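## Task

The cell is paused, with this log. 02:44:04 the MOVER took the lid off N06 in nest N3 and parked it at LP2. 02:44:31 it did the same for W06 in N1, lid to LP4. 02:44:58 the same for W09 in N2, lid to LP3. 02:46:40 a DISPENSER error aborted the run. AUTO-RECOVER then put the LP4 lid on N3 (02:46:55), the LP3 lid on N1 (02:47:20) and the LP2 lid on N2 (02:47:45). At 02:48:16 the watchdog halted AUTO-RECOVER. Give every plate back its own lid, seated all the way down, with each plate still in its original nest, then press CONTINUE. The lids are unmarked, so only the log says which lid belongs to which plate. If the log disagrees with what the cameras show, press CALL instead, and every plate and lid must be left where it began. Pressing RETRY, CONTINUE or SKIP fails the job if the gripper holds labware, if any plate at a nest is not seated in it, or if any lid at a nest is not seated on a plate. Anything kept in place only by the robot at the end does not count. Release and move the arm away at the end; resting on the panel housing, the CALL key or the key you needed is acceptable.

## Robot and tools

ROBOT AND FRAME
One arm with six revolute joints and a two-finger gripper, in a physics simulation. Scene frame: origin on the table surface straight below the arm base, +z up, +y to the left when facing along +x. The base may sit slightly tilted on the table. The operator PANEL is on the arm's left (+y side). Seen from the front, its keys run left to right: RETRY (white), CONTINUE (green), SKIP (yellow), CALL (blue). A key registers when pushed until it latches. RETRY, CONTINUE and SKIP are go keys: the job ends the moment one goes down, so a wrong or premature go press is usually worse than none. After CALL, the job ends once the robot stops. The deck has nests (N) and lid parks (LP), labelled but in no particular order.

execute_actions
Argument actions: a list holding one item or none.
- Empty list: sends nothing, just reports the current state.
- Move: {"rows": [[...], ...], "steps": n}. Each row is 7 numbers for the single arm: waist, shoulder, elbow, wrist pitch, wrist yaw, wrist roll (absolute joint target angles in radians, same convention as the Joint positions line, so each row is a pose, not an offset), then gripper opening on a -1 (closed) to +1 (fully open) scale. Up to 15 rows and steps at most 15 (default 15); one row is used per control step of 1/30 s and the final row repeats to fill the remaining steps.
- Wait: {"steps": n} with n up to 300; returns when that many steps have elapsed since the previous result (your reply time counts).
Optional pictures (boolean) toggles camera images in the result; by default they are included.
Stated joint ranges (rad): waist -2.618 to 3.054, shoulder 0.000 to 3.142, elbow 0.000 to 3.142, wrist pitch -1.571 to 1.571, wrist yaw -1.571 to 1.571, wrist roll -2.094 to 2.094. Real ends can differ by up to 0.036. A target more than 0.036 beyond a stated end, and further out than the joint's last reading, gets the whole call refused (nothing is sent). Targets beyond the real end are clipped there and the result prints "joint sent to its limit" (possibly about an earlier, still-running action); absence of that line does not prove more travel exists.
Speed: each step the target fed to a joint stays within a lead of its measured angle: 0.202 waist, 0.258 shoulder, 0.238 elbow, 0.573 wrist pitch, 0.522 wrist yaw and roll. If targets would move the gripper over 70 mm from where it is, all are scaled back. Far targets therefore take several actions. The arm keeps heading for your last row while you think or wait, until it nearly stops or a step is HELD; after that only a new action moves it on.

RESULT LINES
Joint positions / Joint velocities: six joints (rad, rad/s) then the finger pad gap (m, m/s; 0.094 m is fully open). grip_measured: the measured opening on the command scale; readings may be off by about 1 mm of opening, constant within a scene. "joint command not followed": a clearance check altered or blocked targets on some steps (mount blocks and posts count as arm). HELD: on that step your row was not sent, fully or partly. MOTOR HOT appears from 75 C; OVER-TEMPERATURE FAULT reports a stop (at 90 C a 10 s halt; at 100 C the arm and gripper go limp and drop). Holding loads heats motors, even while you think, and heat carries between scenes.

GRIPPING
Between the extremes, the fingers go to where grip_measured equals your command. To hold something, command about 0.03 below grip_measured for a firm grip, less for a lighter one. Pads push up to roughly 50 to 62 N each (sometimes less; less on parts under about 2 mm thick), with a brief spike on first contact.

zoom_image
Arguments camera ("cam_high" or "cam_wrist") and region [x0, y0, x1, y1] in that camera's pixels, top-left origin, at most 504 by 504. Gives a sharper crop of the latest image.

CAMERAS
cam_high: fixed, 672x504, pinhole with radial distortion, fovy 47.642 deg, K=[[570.79,0,332.967],[0,570.79,253.266],[0,0,1]], located near [0.170, -0.112, 1.373] in the scene frame looking down. cam_wrist: 616x616 fisheye on the wrist, pose not given. Calibrations may be off by a couple of degrees and millimetres.

finished_scene
Replying without any tool call ends everything.

CAUTIONS
Never let labware leave the table. Avoid drops, slips, slamming, hard collisions and heavy pushing. Release objects and stay clear before pressing a go key, and check that every plate and lid is seated.

Each tool is called after "Call:" in YAML: its name, and indented under it one key for each argument.

## Session

Call:
execute_actions:
  actions: []

Scene clock: 0.00 s of 9600.00 s.
grip_measured=+1.000
Joint positions: [ 1.413  1.441  0.684 -1.214  1.373  0.408  0.094]
Joint velocities: [-0.007  0.007  0.002 -0.022 -0.066 -0.007  0.   ]

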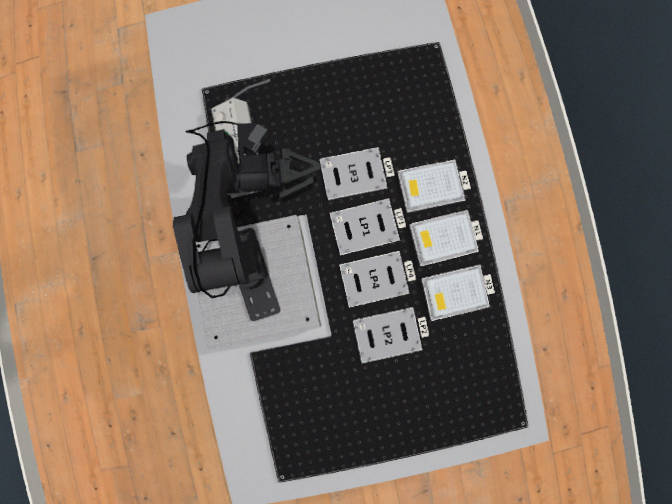

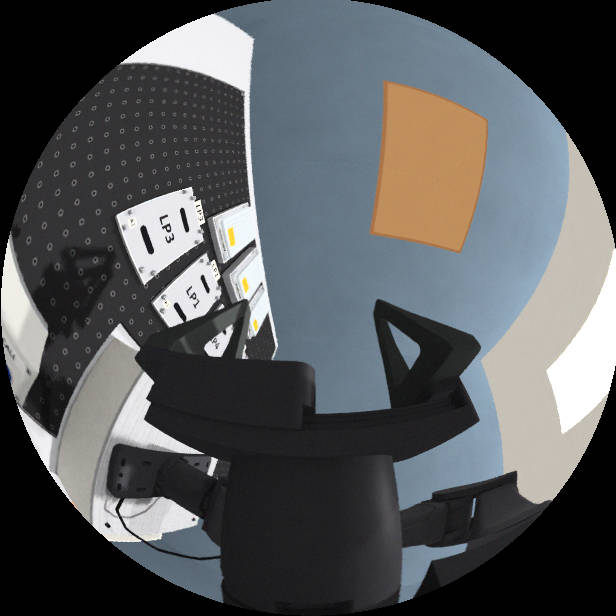

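Call:
zoom_image:
  camera: "cam_high"
  region: [300, 130, 520, 380]

Call:
zoom_image:
  camera: "cam_high"
  region: [150, 60, 350, 360]

Region (300, 130, 520, 380) of cam_high's 672x504 image, scaled by 2.016, with more detail than that image has; it fills the left 444 columns of this view, and the rest is white.

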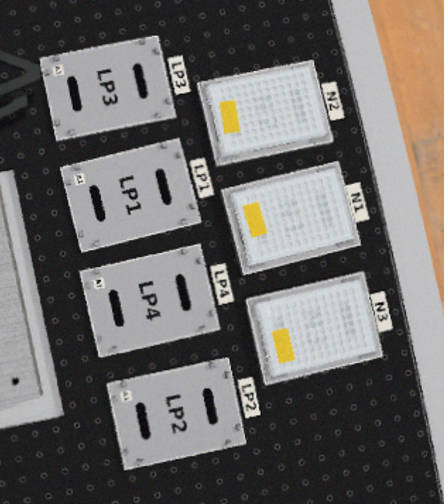

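Region (150, 60, 350, 360) of cam_high's 672x504 image, scaled by 1.680, with more detail than that image has.

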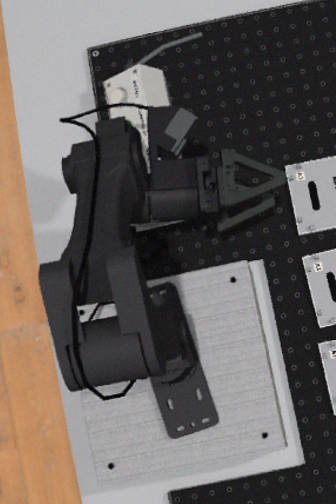

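Call:
execute_actions:
  actions:
    - {"rows": [[1.0, 1.6, 1.3, -1.2, 0.0, 0.0, 1.0]], "steps": 15}
  pictures: false

Call:
execute_actions:
  actions:
    - {"steps": 45}

Scene clock: 38.97 s of 9600.00 s.
grip_measured=+1.000
Joint positions: [ 0.995  1.605  1.3   -1.185  0.122  0.019  0.094]
Joint velocities: [ 0.002 -0.007 -0.007  0.022 -0.813 -0.037  0.   ]
Steps of this call (steps 1 to 90: nothing new was sent; then 35.47 s passed at rest; steps 91 to 105: all 15 steps of this action). Readings (joint positions):
91: [1.383 1.461 0.719 -1.231 1.289 0.344]
92: [1.315 1.507 0.788 -1.237 1.180 0.273]
94: [1.174 1.588 0.948 -1.227 0.969 0.172]
98: [0.995 1.621 1.231 -1.203 0.568 0.072]
105: the state above

Scene clock: 40.47 s of 9600.00 s.
grip_measured=+1.000
Joint positions: [ 0.995  1.605  1.3   -1.186  0.006  0.007  0.094]
Joint velocities: [-0.002 -0.002 -0.002  0.007 -0.051 -0.022  0.   ]
Steps of this call (steps 1 to 30: the robot went on to your last target; steps 31 to 45: nothing new was sent). Readings (joint positions):
1: [0.995 1.605 1.300 -1.185 0.098 0.016]
2: [0.995 1.605 1.300 -1.186 0.079 0.014]
4: [0.995 1.605 1.300 -1.186 0.052 0.011]
8: [0.995 1.605 1.300 -1.186 0.024 0.008]
45: the state above
The arm was judged still, so your last target was given up. Only a new action makes it travel on or press farther. Fingers that are still opening or closing keep moving.

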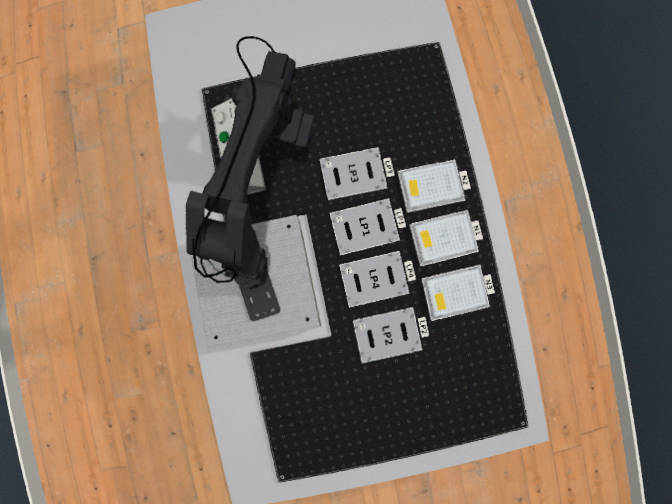

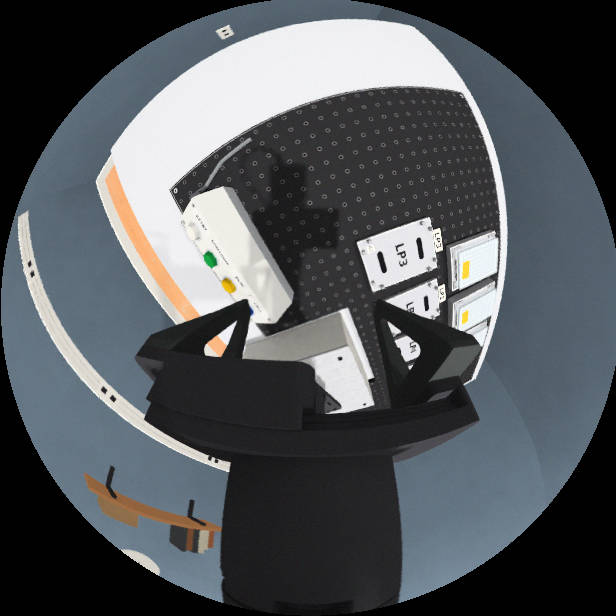

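Call:
execute_actions:
  actions:
    - {"rows": [[0.0, 2.3, 2.1, -1.35, 0.0, 0.0, 1.0]], "steps": 15}
  pictures: false

Call:
execute_actions:
  actions:
    - {"steps": 30}

Scene clock: 46.03 s of 9600.00 s.
grip_measured=+1.000
Joint positions: [ 0.302  2.332  2.031 -1.294 -0.011  0.003  0.094]
Joint velocities: [-1.424  0.051  0.203  0.051  0.022  0.081  0.   ]
Steps of this call (steps 1 to 90: nothing new was sent; then 2.07 s passed at rest; steps 91 to 105: all 15 steps of this action). Readings (joint positions):
91: [0.975 1.637 1.339 -1.233 -0.006 0.004]
92: [0.934 1.697 1.414 -1.282 -0.014 0.003]
94: [0.830 1.833 1.557 -1.293 -0.014 0.003]
98: [0.638 2.099 1.805 -1.295 -0.013 0.003]
105: the state above

Scene clock: 47.03 s of 9600.00 s.
grip_measured=+1.000
Joint positions: [ 0.007  2.333  2.077 -1.334  0.002  0.003  0.094]
Joint velocities: [-0.002 -0.012 -0.012 -0.066 -0.051 -0.022  0.   ]
Steps of this call (steps 1 to 30: the robot went on to your last target). Readings (joint positions):
1: [0.250 2.333 2.037 -1.294 -0.011 0.003]
2: [0.198 2.333 2.044 -1.296 -0.010 0.003]
4: [0.093 2.333 2.061 -1.298 -0.009 0.003]
8: [-0.050 2.333 2.077 -1.308 0.011 0.003]
30: the state above

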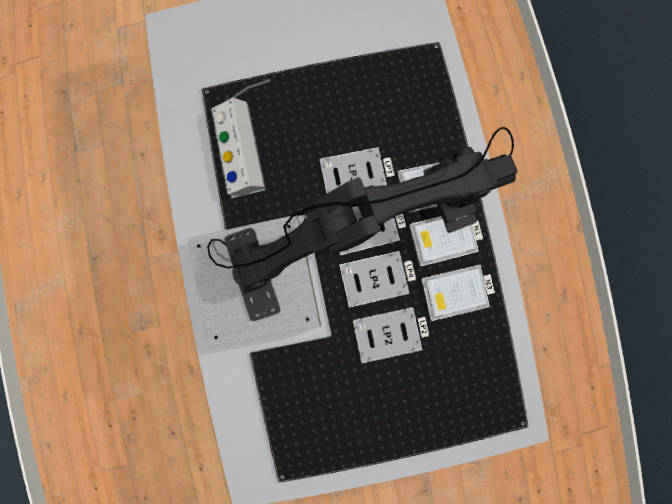

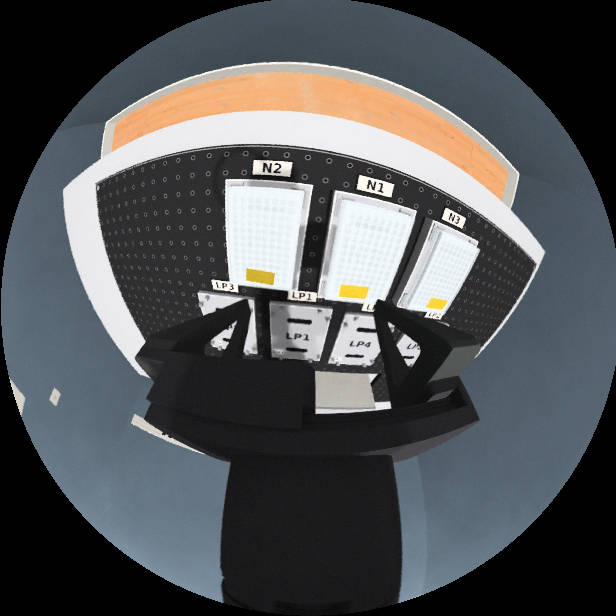

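Call:
zoom_image:
  camera: "cam_wrist"
  region: [190, 140, 510, 380]

Region (190, 140, 510, 380) of cam_wrist's 616x616 image, scaled by 1.575, with more detail than that image has; it fills the top 378 rows of this view, and the rest is white.

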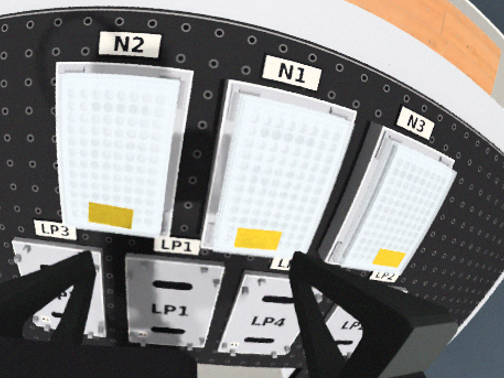

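Call:
execute_actions:
  actions:
    - {"rows": [[-0.13, 1.62, 0.45, 0.9, 0.0, 0.0, 1.0]], "steps": 15}
  pictures: false

Call:
execute_actions:
  actions:
    - {"steps": 40}

Scene clock: 59.07 s of 9600.00 s.
grip_measured=+1.000
Joint positions: [-0.138  1.591  1.019  0.045  0.004  0.003  0.094]
Joint velocities: [ 0.017 -0.242 -2.073  3.597  0.007  0.051  0.   ]
Steps of this call (steps 1 to 15: the robot went on to your last target; steps 16 to 90: nothing new was sent; then 8.53 s passed at rest; steps 91 to 105: all 15 steps of this action). Readings (joint positions):
91: [-0.000 2.309 2.036 -1.276 -0.001 0.003]
92: [-0.011 2.270 1.967 -1.194 -0.005 0.003]
94: [-0.050 2.179 1.831 -1.043 -0.006 0.003]
98: [-0.130 1.948 1.544 -0.704 -0.001 0.003]
105: the state above

Scene clock: 60.40 s of 9600.00 s.
grip_measured=+1.000
Joint positions: [-0.138  1.634  0.429  0.878  0.004  0.003  0.094]
Joint velocities: [-0.002  0.002 -0.002  0.022 -0.022 -0.037  0.   ]
Steps of this call (steps 1 to 40: the robot went on to your last target). Readings (joint positions):
1: [-0.138 1.589 0.946 0.169 0.004 0.003]
2: [-0.138 1.593 0.868 0.286 0.004 0.003]
4: [-0.138 1.605 0.700 0.498 0.004 0.003]
8: [-0.138 1.627 0.443 0.685 0.004 0.003]
40: the state above

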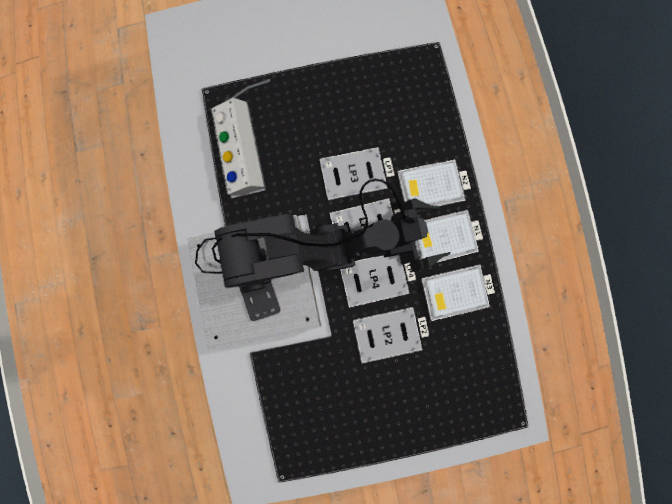

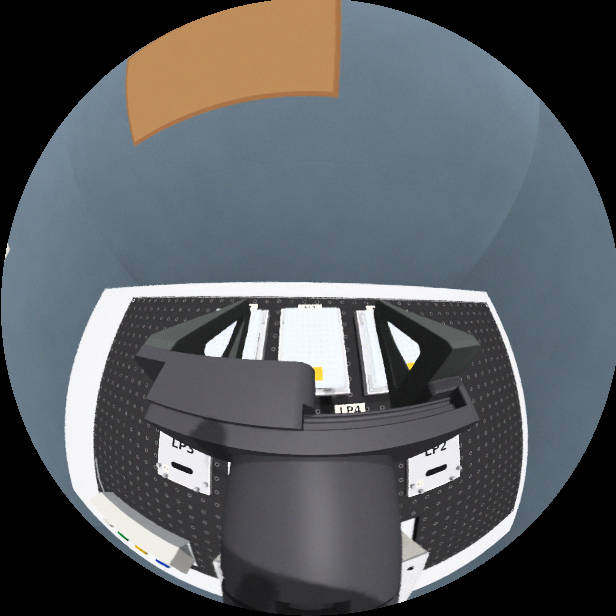

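Call:
execute_actions:
  actions:
    - {"rows": [[-0.138, 1.12, 0.35, -0.21, 0.0, 0.0, 1.0]], "steps": 15}
  pictures: false

Call:
execute_actions:
  actions:
    - {"steps": 30}

Scene clock: 74.03 s of 9600.00 s.
grip_measured=+1.000
Joint positions: [-0.138  1.129  0.351 -0.141  0.004  0.003  0.094]
Joint velocities: [-0.012 -0.012 -0.002 -0.403  0.051  0.037  0.   ]
Steps of this call (steps 1 to 15: the robot went on to your last target; steps 16 to 90: nothing new was sent; then 10.13 s passed at rest; steps 91 to 105: all 15 steps of this action). Readings (joint positions):
91: [-0.138 1.601 0.427 0.805 0.004 0.003]
92: [-0.138 1.533 0.409 0.695 0.004 0.003]
94: [-0.138 1.367 0.370 0.477 0.004 0.003]
98: [-0.138 1.137 0.356 0.116 0.004 0.003]
105: the state above

Scene clock: 75.03 s of 9600.00 s.
grip_measured=+1.000
Joint positions: [-0.138  1.129  0.351 -0.195  0.004  0.003  0.094]
Joint velocities: [-0.002 -0.007 -0.002 -0.037 -0.022  0.051  0.   ]
Steps of this call (steps 1 to 30: the robot went on to your last target). Readings (joint positions):
1: [-0.138 1.129 0.351 -0.154 0.004 0.003]
2: [-0.138 1.129 0.351 -0.163 0.004 0.003]
4: [-0.138 1.129 0.351 -0.176 0.004 0.003]
8: [-0.138 1.129 0.351 -0.188 0.004 0.003]
30: the state above
The arm was judged still, so your last target was given up. Only a new action makes it travel on or press farther. Fingers that are still opening or closing keep moving.

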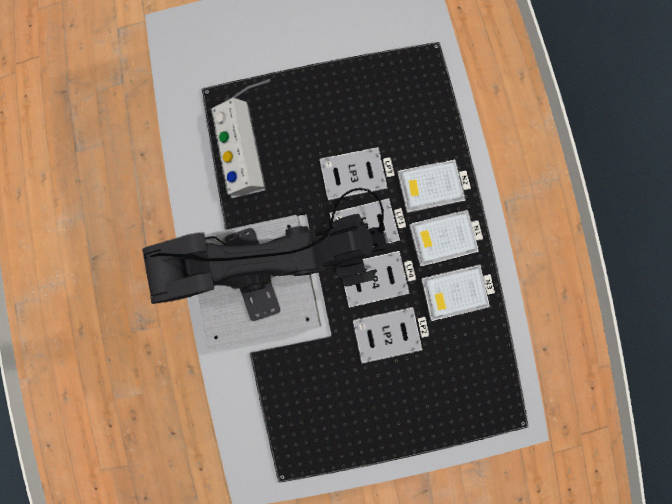

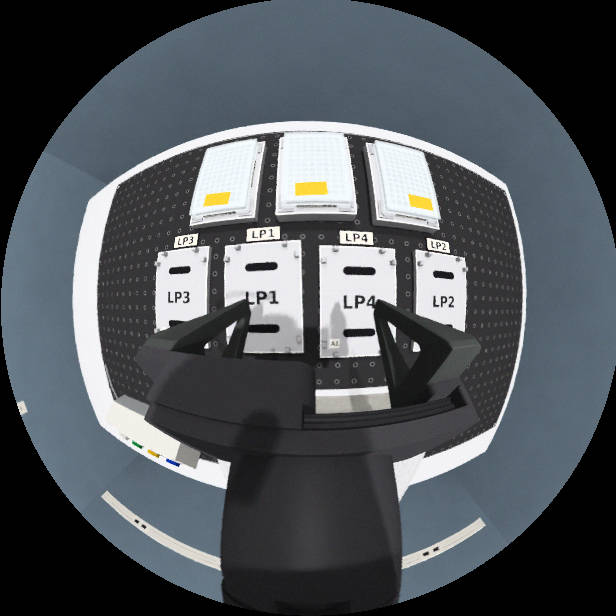

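Call:
zoom_image:
  camera: "cam_wrist"
  region: [180, 170, 450, 250]

Region (180, 170, 450, 250) of cam_wrist's 616x616 image, scaled by 1.867, with more detail than that image has; it fills the top 149 rows of this view, and the rest is white.

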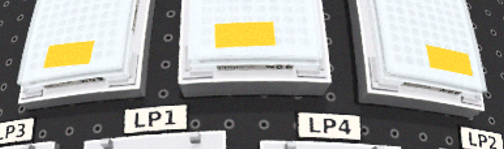

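Call:
execute_actions:
  actions:
    - {"rows": [[-0.138, 1.6, 0.5, 0.8, 0.0, 2.0, -1.0]], "steps": 15}
  pictures: false

Call:
execute_actions:
  actions:
    - {"rows": [[-0.138, 2.0, 0.53, 1.1, 0.0, 2.0, -1.0]], "steps": 15}
  pictures: false

Call:
execute_actions:
  actions:
    - {"steps": 30}

Scene clock: 92.90 s of 9600.00 s.
grip_measured=-0.986
Joint positions: [-0.138  1.6    0.478  0.702  0.003  1.281  0.001]
Joint velocities: [-0.002  0.007  0.022  0.623  0.007  2.879  0.   ]
Steps of this call (steps 1 to 90: nothing new was sent; then 14.37 s passed at rest; steps 91 to 105: all 15 steps of this action). Readings (joint positions):
91: [-0.138 1.148 0.354 -0.164 0.003 0.049]
92: [-0.138 1.196 0.369 -0.110 0.003 0.109]
94: [-0.138 1.312 0.410 0.025 0.003 0.240]
98: [-0.138 1.552 0.471 0.383 0.003 0.579]
105: the state above

Scene clock: 93.40 s of 9600.00 s.
grip_measured=-0.986
Joint positions: [-0.138  2.023  0.521  1.063  0.002  1.973  0.001]
Joint velocities: [ 0.012 -0.012 -0.017  0.168 -0.022  0.125 -0.001]
Steps of this call (steps 1 to 15: all 15 steps of this action). Readings (joint positions):
1: [-0.138 1.632 0.481 0.771 0.003 1.382]
2: [-0.138 1.699 0.500 0.857 0.003 1.482]
4: [-0.138 1.857 0.536 0.971 0.003 1.665]
8: [-0.138 2.019 0.526 1.004 0.002 1.866]
15: the state above

Scene clock: 94.40 s of 9600.00 s.
grip_measured=-0.986
Joint positions: [-0.138  2.023  0.521  1.082  0.002  2.     0.001]
Joint velocities: [-0.002 -0.002  0.002 -0.007 -0.051 -0.051 -0.001]
Steps of this call (steps 1 to 30: the robot went on to your last target). Readings (joint positions):
1: [-0.138 2.023 0.521 1.067 0.002 1.978]
2: [-0.138 2.023 0.521 1.070 0.002 1.983]
4: [-0.138 2.023 0.521 1.075 0.002 1.989]
8: [-0.138 2.023 0.521 1.080 0.002 1.996]
30: the state above
The arm was judged still, so your last target was given up. Only a new action makes it travel on or press farther. Fingers that are still opening or closing keep moving.

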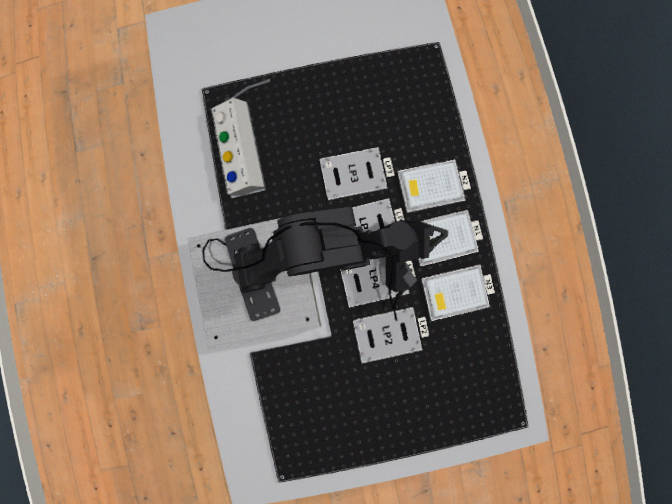

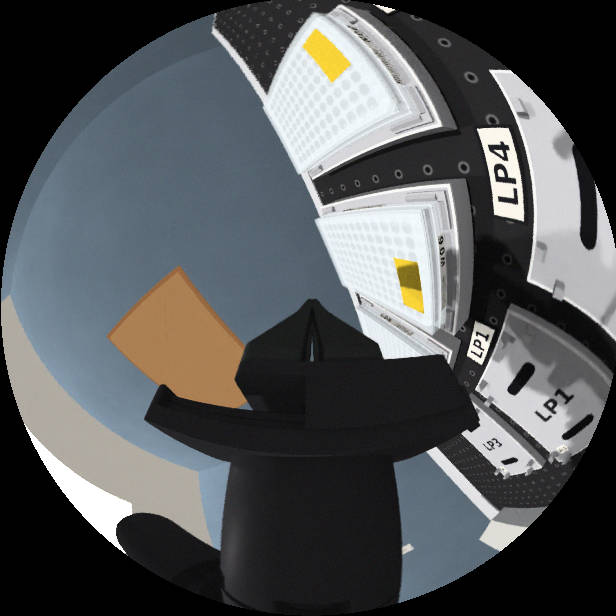

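Call:
zoom_image:
  camera: "cam_wrist"
  region: [320, 0, 500, 180]

Call:
zoom_image:
  camera: "cam_wrist"
  region: [380, 170, 520, 370]

Region (320, 0, 500, 180) of cam_wrist's 616x616 image, scaled by 2.800, with more detail than that image has.

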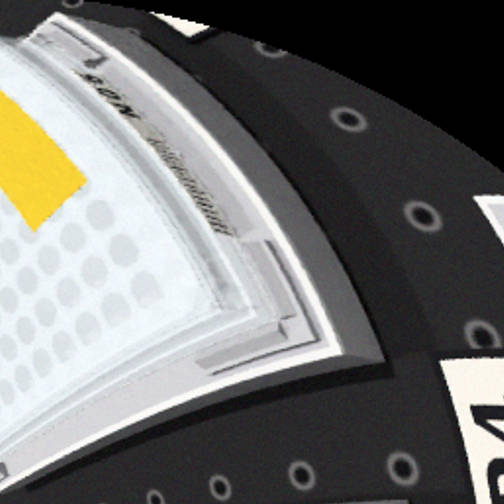

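Region (380, 170, 520, 370) of cam_wrist's 616x616 image, scaled by 2.520, with more detail than that image has; it fills the left 353 columns of this view, and the rest is white.

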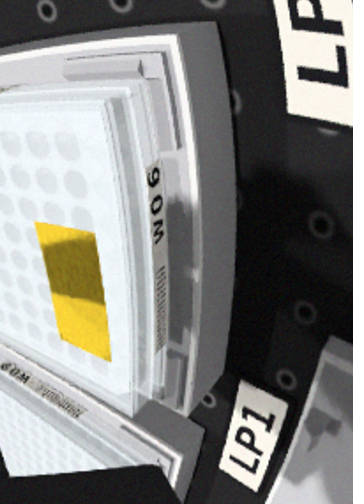

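Call:
zoom_image:
  camera: "cam_wrist"
  region: [420, 225, 470, 275]

Call:
zoom_image:
  camera: "cam_wrist"
  region: [340, 15, 390, 65]

Call:
zoom_image:
  camera: "cam_wrist"
  region: [365, 295, 425, 345]

Region (420, 225, 470, 275) of cam_wrist's 616x616 image, scaled by 10.080, with more detail than that image has.

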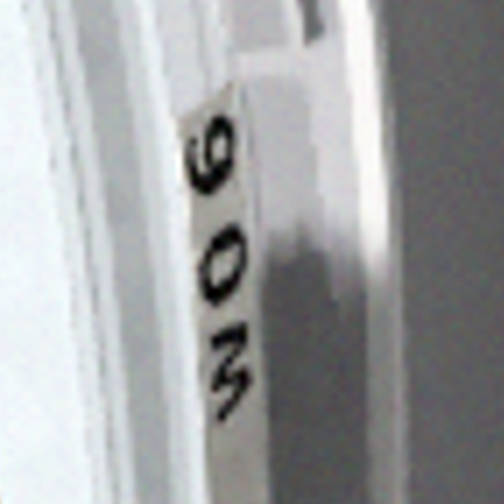

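Region (340, 15, 390, 65) of cam_wrist's 616x616 image, scaled by 10.080, with more detail than that image has.

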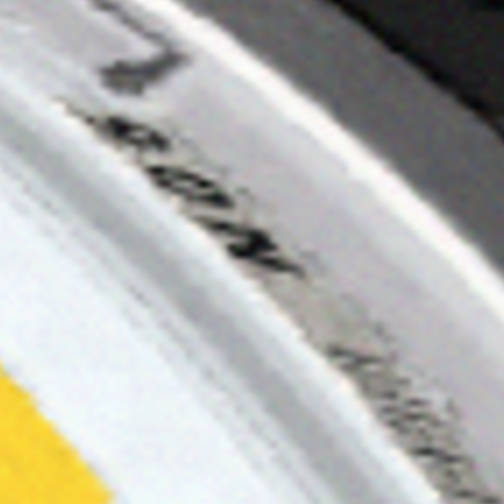

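Region (365, 295, 425, 345) of cam_wrist's 616x616 image, scaled by 8.400, with more detail than that image has.

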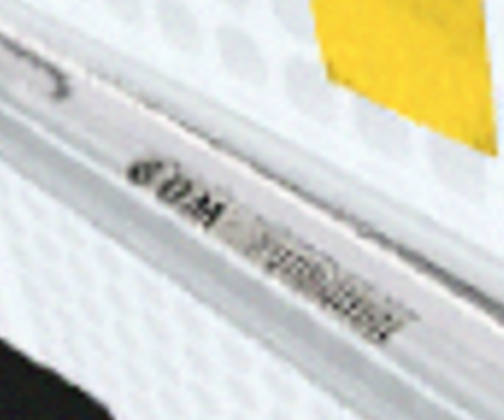

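Call:
execute_actions:
  actions:
    - {"rows": [[-0.45, 2.0, 0.53, 1.1, 0.0, 2.0, -1.0]], "steps": 15}
  pictures: false

Call:
execute_actions:
  actions:
    - {"steps": 20}

Scene clock: 103.10 s of 9600.00 s.
grip_measured=-0.986
Joint positions: [-0.456  2.023  0.521  1.086  0.003  2.001  0.001]
Joint velocities: [ 0.012 -0.002 -0.002  0.007 -0.066 -0.007  0.   ]
Steps of this call (steps 1 to 90: nothing new was sent; then 5.20 s passed at rest; steps 91 to 105: all 15 steps of this action). Readings (joint positions):
91: [-0.157 2.023 0.521 1.082 -0.013 2.001]
92: [-0.199 2.023 0.521 1.082 -0.022 2.001]
94: [-0.322 2.023 0.521 1.085 -0.021 2.001]
98: [-0.473 2.023 0.521 1.086 0.009 2.001]
105: the state above

Scene clock: 103.77 s of 9600.00 s.
grip_measured=-0.986
Joint positions: [-0.456  2.023  0.521  1.086  0.003  2.001  0.001]
Joint velocities: [ 0.002 -0.012 -0.002  0.051  0.007  0.037 -0.   ]
Steps of this call (steps 1 to 15: the robot went on to your last target; steps 16 to 20: nothing new was sent). Readings (joint positions):
1: [-0.456 2.023 0.521 1.086 0.003 2.001]
2: [-0.456 2.023 0.521 1.086 0.003 2.001]
4: [-0.456 2.023 0.521 1.086 0.003 2.001]
8: [-0.456 2.023 0.521 1.086 0.003 2.001]
20: the state above
The arm was judged still, so your last target was given up. Only a new action makes it travel on or press farther. Fingers that are still opening or closing keep moving.

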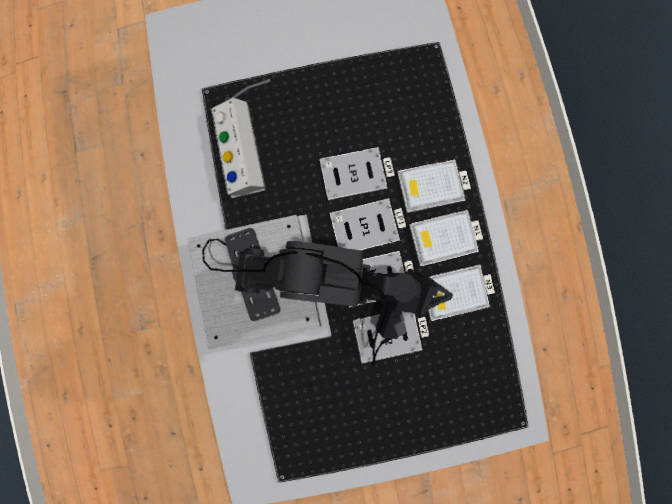

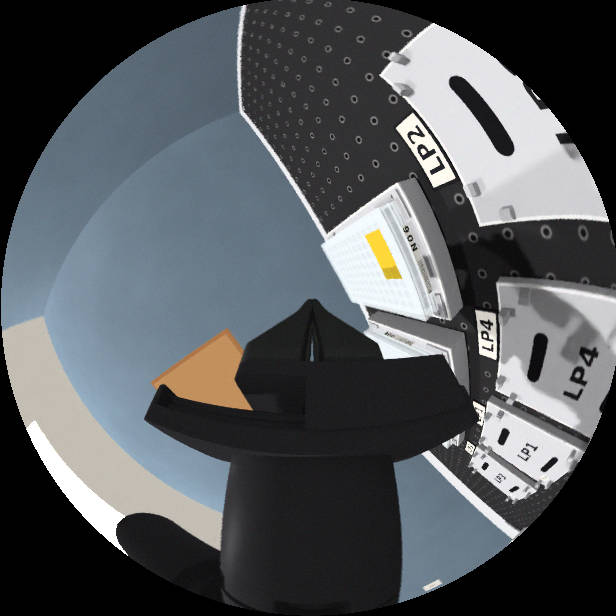

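Call:
zoom_image:
  camera: "cam_wrist"
  region: [370, 170, 480, 330]

Call:
zoom_image:
  camera: "cam_wrist"
  region: [390, 215, 440, 265]

Region (370, 170, 480, 330) of cam_wrist's 616x616 image, scaled by 3.150, with more detail than that image has; it fills the left 346 columns of this view, and the rest is white.

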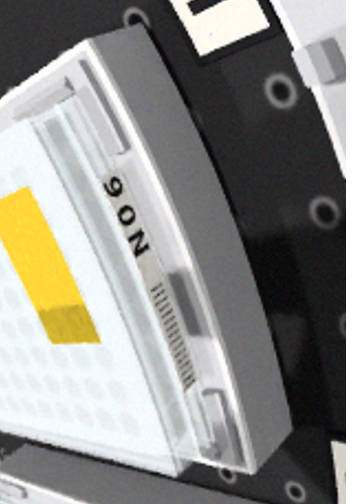

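Region (390, 215, 440, 265) of cam_wrist's 616x616 image, scaled by 10.080, with more detail than that image has.

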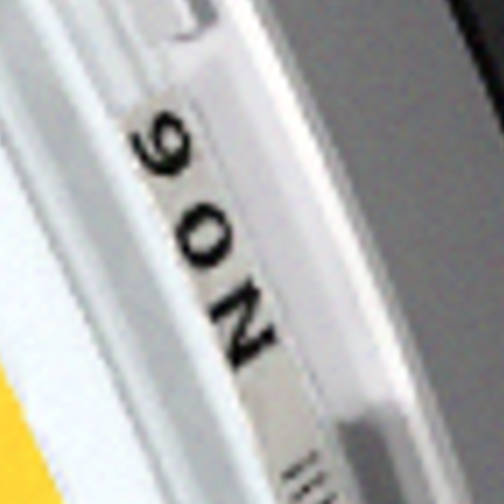

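Call:
execute_actions:
  actions:
    - {"rows": [[0.17, 2.0, 0.53, 1.1, 0.0, 2.0, -1.0]], "steps": 15}
  pictures: false

Call:
execute_actions:
  actions:
    - {"steps": 20}

Scene clock: 107.17 s of 9600.00 s.
grip_measured=-0.986
Joint positions: [ 0.188  2.023  0.521  1.09  -0.017  2.001  0.001]
Joint velocities: [-0.168 -0.012 -0.027  0.007  0.081 -0.007 -0.001]
Steps of this call (steps 1 to 87: nothing new was sent; steps 88 to 102: all 15 steps of this action). Readings (joint positions):
88: [-0.437 2.023 0.521 1.086 0.015 2.001]
89: [-0.395 2.023 0.521 1.086 0.023 2.001]
91: [-0.272 2.023 0.521 1.087 0.021 2.001]
95: [-0.001 2.023 0.521 1.089 0.010 2.001]
102: the state above

Scene clock: 107.83 s of 9600.00 s.
grip_measured=-0.986
Joint positions: [ 0.176  2.023  0.521  1.09  -0.009  2.001  0.001]
Joint velocities: [-0.012 -0.022 -0.007 -0.022  0.007  0.125 -0.   ]
Steps of this call (steps 1 to 20: the robot went on to your last target). Readings (joint positions):
1: [0.183 2.023 0.521 1.090 -0.015 2.001]
2: [0.179 2.023 0.521 1.090 -0.013 2.001]
4: [0.176 2.023 0.521 1.090 -0.010 2.001]
8: [0.176 2.023 0.521 1.090 -0.010 2.001]
20: the state above

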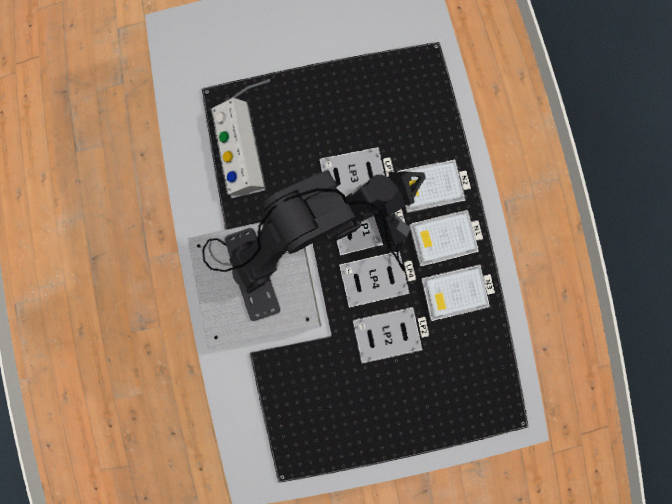

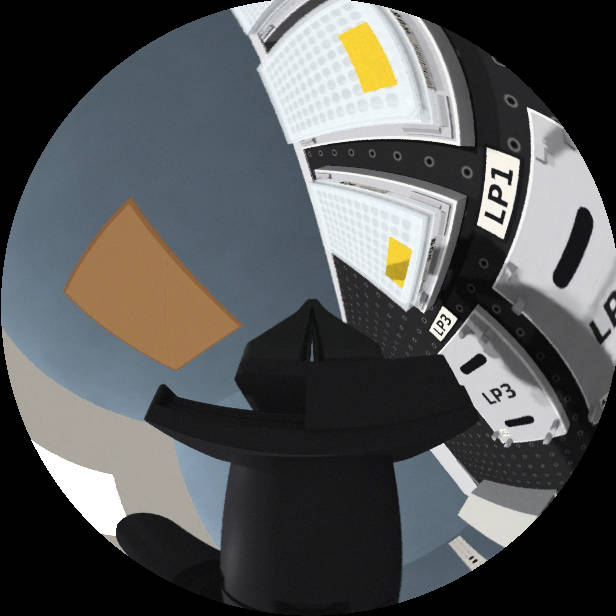

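Call:
zoom_image:
  camera: "cam_wrist"
  region: [405, 225, 455, 285]

Call:
zoom_image:
  camera: "cam_wrist"
  region: [320, 160, 420, 220]

Region (405, 225, 455, 285) of cam_wrist's 616x616 image, scaled by 8.400, with more detail than that image has.

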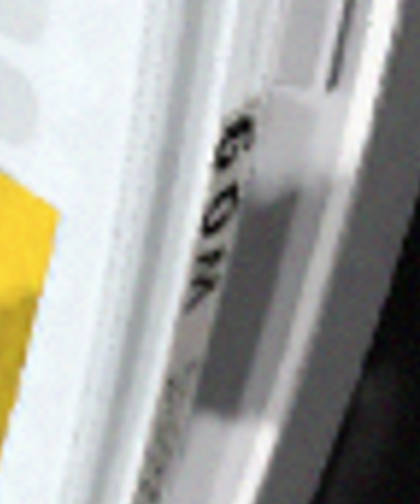

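Region (320, 160, 420, 220) of cam_wrist's 616x616 image, scaled by 5.040, with more detail than that image has; it fills the top 302 rows of this view, and the rest is white.

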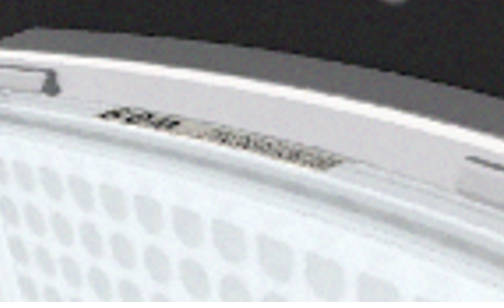

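Call:
execute_actions:
  actions:
    - {"rows": [[0.0, 1.7, 1.3, 0.5, 0.0, 0.0, 1.0]], "steps": 15}
  pictures: false

Call:
execute_actions:
  actions:
    - {"rows": [[-0.147, 2.1, 1.9, -1.2, 0.0, 0.0, 1.0]], "steps": 15}
  pictures: false

Call:
execute_actions:
  actions:
    - {"rows": [[-0.147, 2.39, 2.083, -1.224, 0.0, 0.0, 1.0]], "steps": 15}
  pictures: false

Call:
execute_actions:
  actions:
    - {"steps": 30}

Scene clock: 120.17 s of 9600.00 s.
grip_measured=+1.000
Joint positions: [ 0.008  1.75   1.204  0.583 -0.007  1.04   0.094]
Joint velocities: [ 0.002 -0.11   1.38  -0.403  0.007 -2.791  0.   ]
Steps of this call (steps 1 to 15: the robot went on to your last target; steps 16 to 90: nothing new was sent; then 8.83 s passed at rest; steps 91 to 105: all 15 steps of this action). Readings (joint positions):
91: [0.164 2.003 0.539 1.024 -0.016 1.951]
92: [0.141 1.974 0.571 0.932 -0.020 1.890]
94: [0.084 1.907 0.645 0.822 -0.018 1.780]
98: [0.021 1.800 0.830 0.693 -0.010 1.539]
105: the state above

Scene clock: 120.67 s of 9600.00 s.
grip_measured=+1.000
Joint positions: [-0.152  2.119  1.862 -0.438 -0.002  0.161  0.094]
Joint velocities: [-0.012 -0.017  0.105 -2.733 -0.037 -0.901  0.   ]
Steps of this call (steps 1 to 15: all 15 steps of this action). Readings (joint positions):
1: [0.002 1.755 1.251 0.559 -0.010 0.984]
2: [-0.008 1.765 1.302 0.531 -0.013 0.940]
4: [-0.041 1.808 1.393 0.464 -0.013 0.850]
8: [-0.102 1.946 1.571 0.266 -0.010 0.641]
15: the state above

Scene clock: 121.17 s of 9600.00 s.
grip_measured=+1.000
Joint positions: [-0.152  2.429  2.049 -1.173 -0.002  0.016  0.094]
Joint velocities: [ 0.002 -0.076  0.051 -0.3   -0.081 -0.095  0.   ]
Steps of this call (steps 1 to 15: all 15 steps of this action). Readings (joint positions):
1: [-0.152 2.136 1.887 -0.528 -0.002 0.141]
2: [-0.152 2.170 1.930 -0.591 -0.002 0.126]
4: [-0.152 2.242 1.996 -0.694 -0.002 0.100]
8: [-0.152 2.364 2.047 -0.950 -0.002 0.051]
15: the state above

Scene clock: 122.17 s of 9600.00 s.
grip_measured=+1.000
Joint positions: [-0.152  2.424  2.056 -1.208 -0.002  0.007  0.094]
Joint velocities: [-0.002 -0.002  0.002 -0.007 -0.022  0.007  0.   ]
Steps of this call (steps 1 to 30: the robot went on to your last target). Readings (joint positions):
1: [-0.152 2.428 2.052 -1.181 -0.002 0.014]
2: [-0.152 2.426 2.054 -1.187 -0.002 0.013]
4: [-0.152 2.424 2.056 -1.194 -0.002 0.010]
8: [-0.152 2.424 2.056 -1.202 -0.002 0.008]
30: the state above
The arm was judged still, so your last target was given up. Only a new action makes it travel on or press farther. Fingers that are still opening or closing keep moving.

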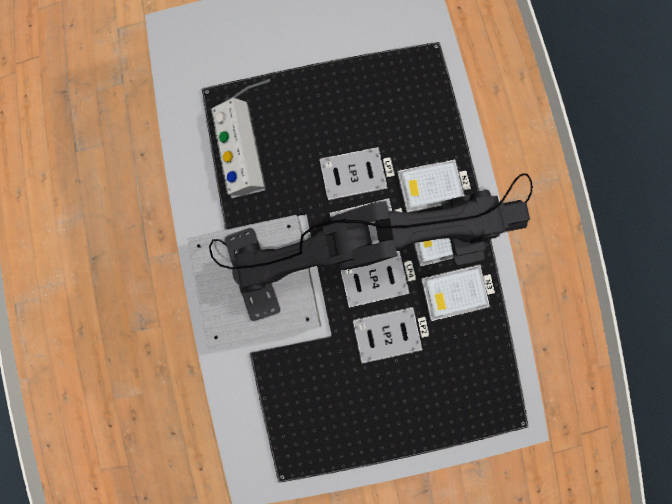

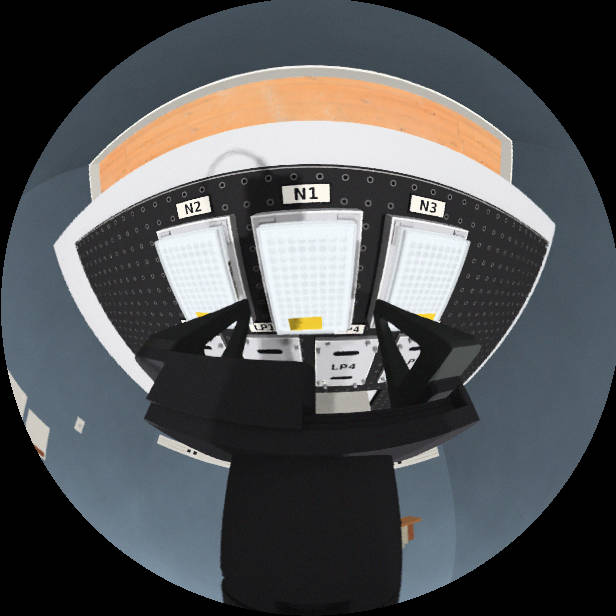

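Call:
zoom_image:
  camera: "cam_wrist"
  region: [225, 190, 400, 350]

Region (225, 190, 400, 350) of cam_wrist's 616x616 image, scaled by 2.880, with more detail than that image has; it fills the top 461 rows of this view, and the rest is white.

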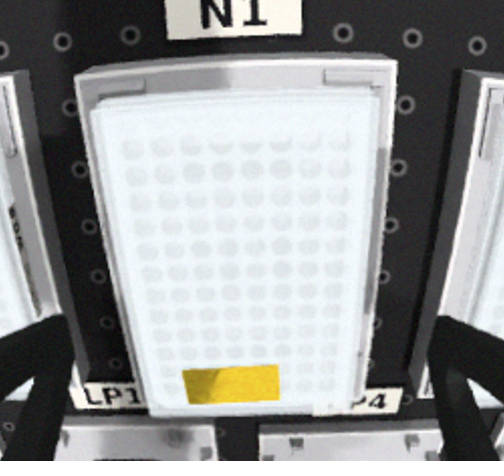

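Call:
execute_actions:
  actions:
    - {"rows": [[-0.147, 2.38, 1.913, -1.059, 0.0, 0.0, 1.0]], "steps": 15}
  pictures: false

Call:
execute_actions:
  actions:
    - {"steps": 25}

Scene clock: 141.87 s of 9600.00 s.
grip_measured=+1.000
Joint positions: [-0.152  2.398  1.91  -1.085 -0.002  0.007  0.094]
Joint velocities: [-0.017  0.027  0.012  0.095 -0.007  0.081  0.   ]
Steps of this call (steps 1 to 90: nothing new was sent; then 16.20 s passed at rest; steps 91 to 105: all 15 steps of this action). Readings (joint positions):
91: [-0.152 2.415 2.031 -1.181 -0.002 0.007]
92: [-0.152 2.402 1.992 -1.151 -0.002 0.007]
94: [-0.152 2.397 1.943 -1.130 -0.002 0.007]
98: [-0.152 2.398 1.910 -1.112 -0.002 0.007]
105: the state above

Scene clock: 142.70 s of 9600.00 s.
grip_measured=+1.000
Joint positions: [-0.152  2.398  1.91  -1.08  -0.002  0.007  0.094]
Joint velocities: [ 0.012 -0.007 -0.007 -0.007 -0.051  0.022  0.   ]
Steps of this call (steps 1 to 15: the robot went on to your last target; steps 16 to 25: nothing new was sent). Readings (joint positions):
1: [-0.152 2.398 1.910 -1.084 -0.002 0.007]
2: [-0.152 2.398 1.910 -1.084 -0.002 0.007]
4: [-0.152 2.398 1.910 -1.082 -0.002 0.007]
8: [-0.152 2.398 1.910 -1.081 -0.002 0.007]
25: the state above
The arm was judged still, so your last target was given up. Only a new action makes it travel on or press farther. Fingers that are still opening or closing keep moving.

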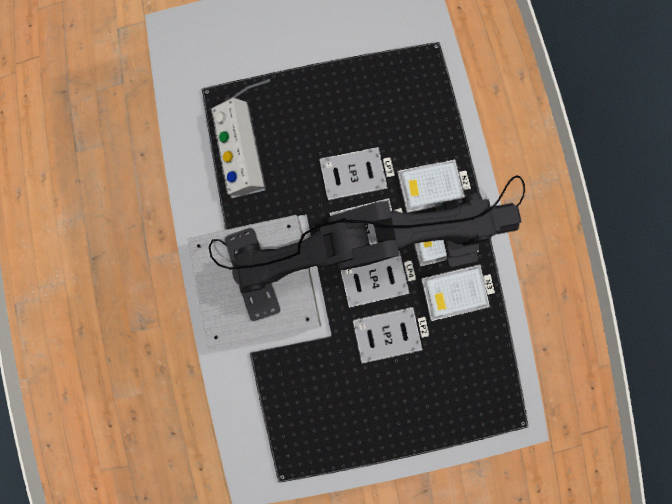

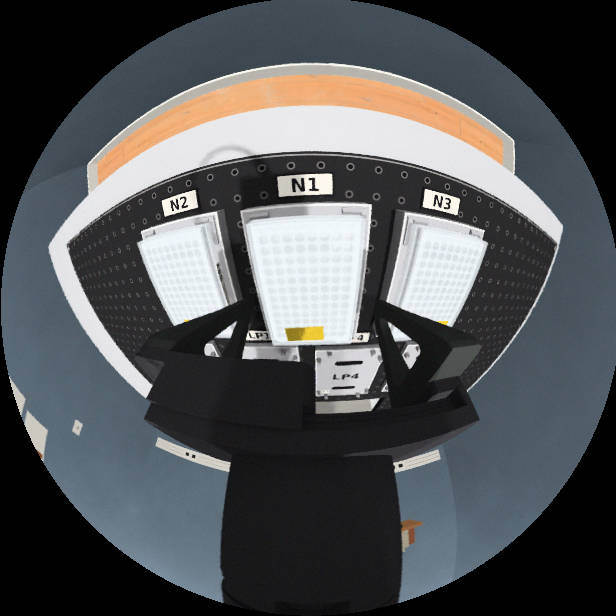

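Call:
zoom_image:
  camera: "cam_wrist"
  region: [225, 190, 400, 360]

Region (225, 190, 400, 360) of cam_wrist's 616x616 image, scaled by 2.880, with more detail than that image has; it fills the top 490 rows of this view, and the rest is white.

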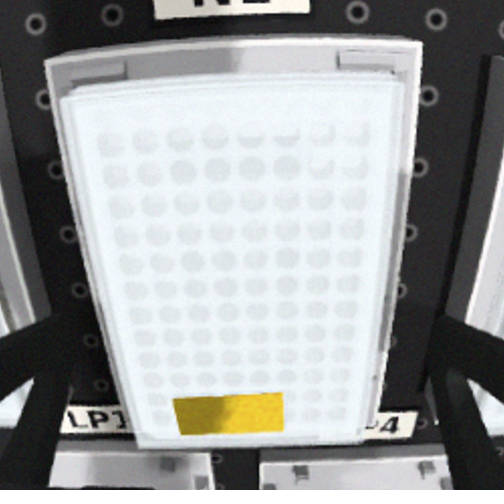

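Call:
execute_actions:
  actions:
    - {"rows": [[-0.147, 2.38, 1.83, -0.98, 0.0, 0.0, 0.0]], "steps": 15}
  pictures: false

Call:
execute_actions:
  actions:
    - {"steps": 20}

Scene clock: 155.80 s of 9600.00 s.
grip_measured=+0.002
Joint positions: [-0.152  2.391  1.83  -1.004 -0.002  0.006  0.047]
Joint velocities: [-0.002 -0.012 -0.002  0.007  0.007 -0.051 -0.001]
Steps of this call (steps 1 to 90: nothing new was sent; then 9.60 s passed at rest; steps 91 to 105: all 15 steps of this action). Readings (joint positions):
91: [-0.152 2.395 1.897 -1.065 -0.002 0.006]
92: [-0.152 2.391 1.879 -1.046 -0.002 0.006]
94: [-0.152 2.391 1.850 -1.029 -0.002 0.006]
98: [-0.152 2.391 1.830 -1.022 -0.002 0.006]
105: the state above

Scene clock: 156.47 s of 9600.00 s.
grip_measured=+0.002
Joint positions: [-0.152  2.391  1.83  -1.001 -0.002  0.006  0.047]
Joint velocities: [-0.012 -0.007 -0.007  0.007 -0.081  0.037 -0.   ]
Steps of this call (steps 1 to 15: the robot went on to your last target; steps 16 to 20: nothing new was sent). Readings (joint positions):
1: [-0.152 2.391 1.830 -1.004 -0.002 0.006]
2: [-0.152 2.391 1.830 -1.004 -0.002 0.006]
4: [-0.152 2.391 1.830 -1.002 -0.002 0.006]
8: [-0.152 2.391 1.830 -1.002 -0.002 0.006]
20: the state above
The arm was judged still, so your last target was given up. Only a new action makes it travel on or press farther. Fingers that are still opening or closing keep moving.

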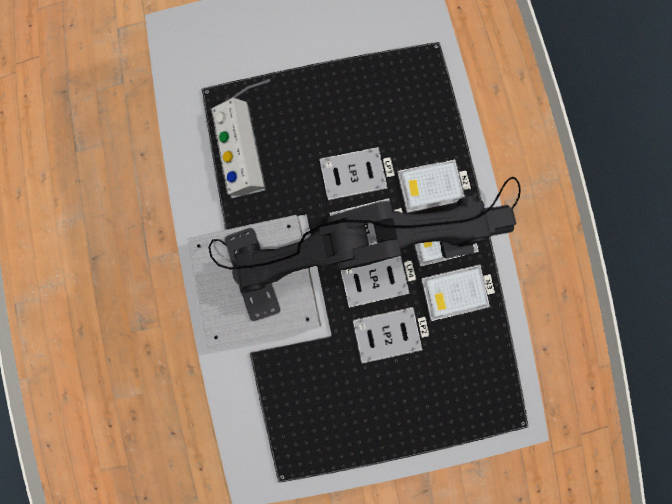

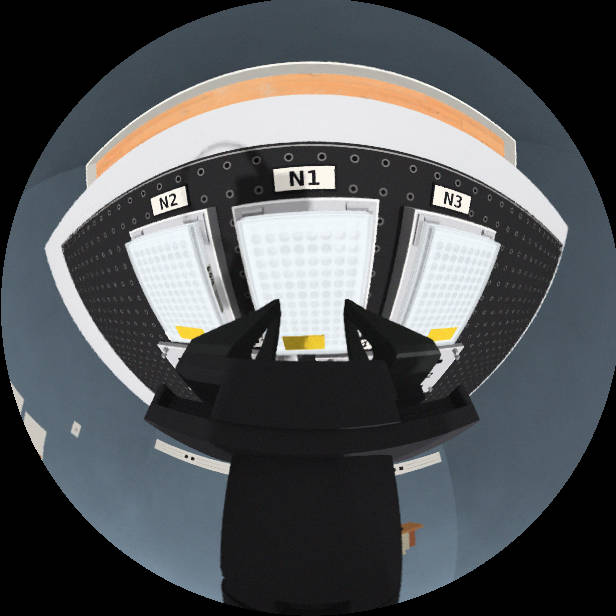

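Call:
execute_actions:
  actions:
    - {"rows": [[-0.147, 2.38, 1.79, -0.94, 0.0, 0.0, 0.0]], "steps": 15}
  pictures: false

Call:
execute_actions:
  actions:
    - {"steps": 20}

Scene clock: 159.10 s of 9600.00 s.
grip_measured=+0.001
Joint positions: [-0.152  2.391  1.802 -0.965 -0.002  0.006  0.047]
Joint velocities: [-0.007  0.002 -0.007 -0.007  0.037 -0.051 -0.001]
Steps of this call (steps 1 to 64: nothing new was sent; steps 65 to 79: all 15 steps of this action). Readings (joint positions):
65: [-0.152 2.391 1.825 -0.994 -0.002 0.006]
66: [-0.152 2.391 1.819 -0.985 -0.002 0.006]
68: [-0.152 2.391 1.804 -0.975 -0.002 0.006]
72: [-0.152 2.391 1.802 -0.967 -0.002 0.006]
79: the state above

Scene clock: 159.77 s of 9600.00 s.
grip_measured=+0.001
Joint positions: [-0.152  2.391  1.802 -0.965 -0.002  0.006  0.047]
Joint velocities: [-0.012 -0.007 -0.007 -0.037  0.022  0.022  0.001]
Steps of this call (steps 1 to 15: the robot went on to your last target; steps 16 to 20: nothing new was sent). Readings (joint positions):
1: [-0.152 2.391 1.802 -0.965 -0.002 0.006]
2: [-0.152 2.391 1.802 -0.965 -0.002 0.006]
4: [-0.152 2.391 1.802 -0.965 -0.002 0.006]
8: [-0.152 2.391 1.802 -0.965 -0.002 0.006]
20: the state above
The arm was judged still, so your last target was given up. Only a new action makes it travel on or press farther. Fingers that are still opening or closing keep moving.

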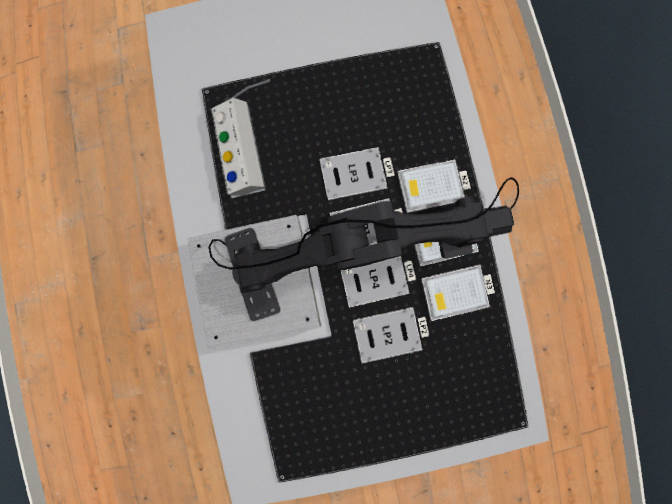

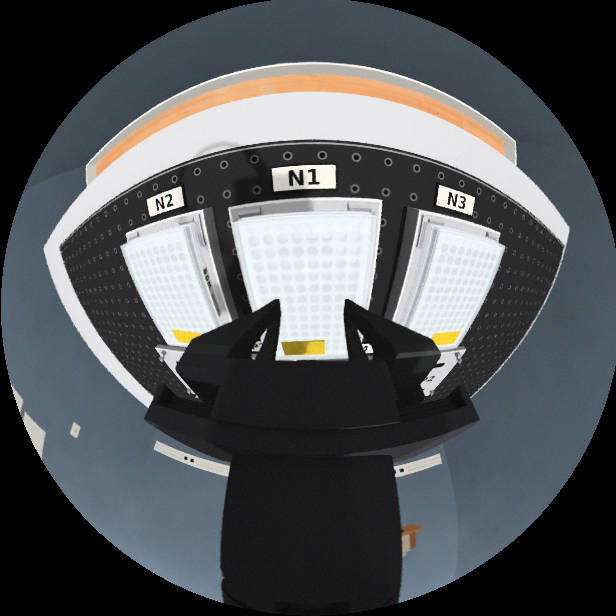

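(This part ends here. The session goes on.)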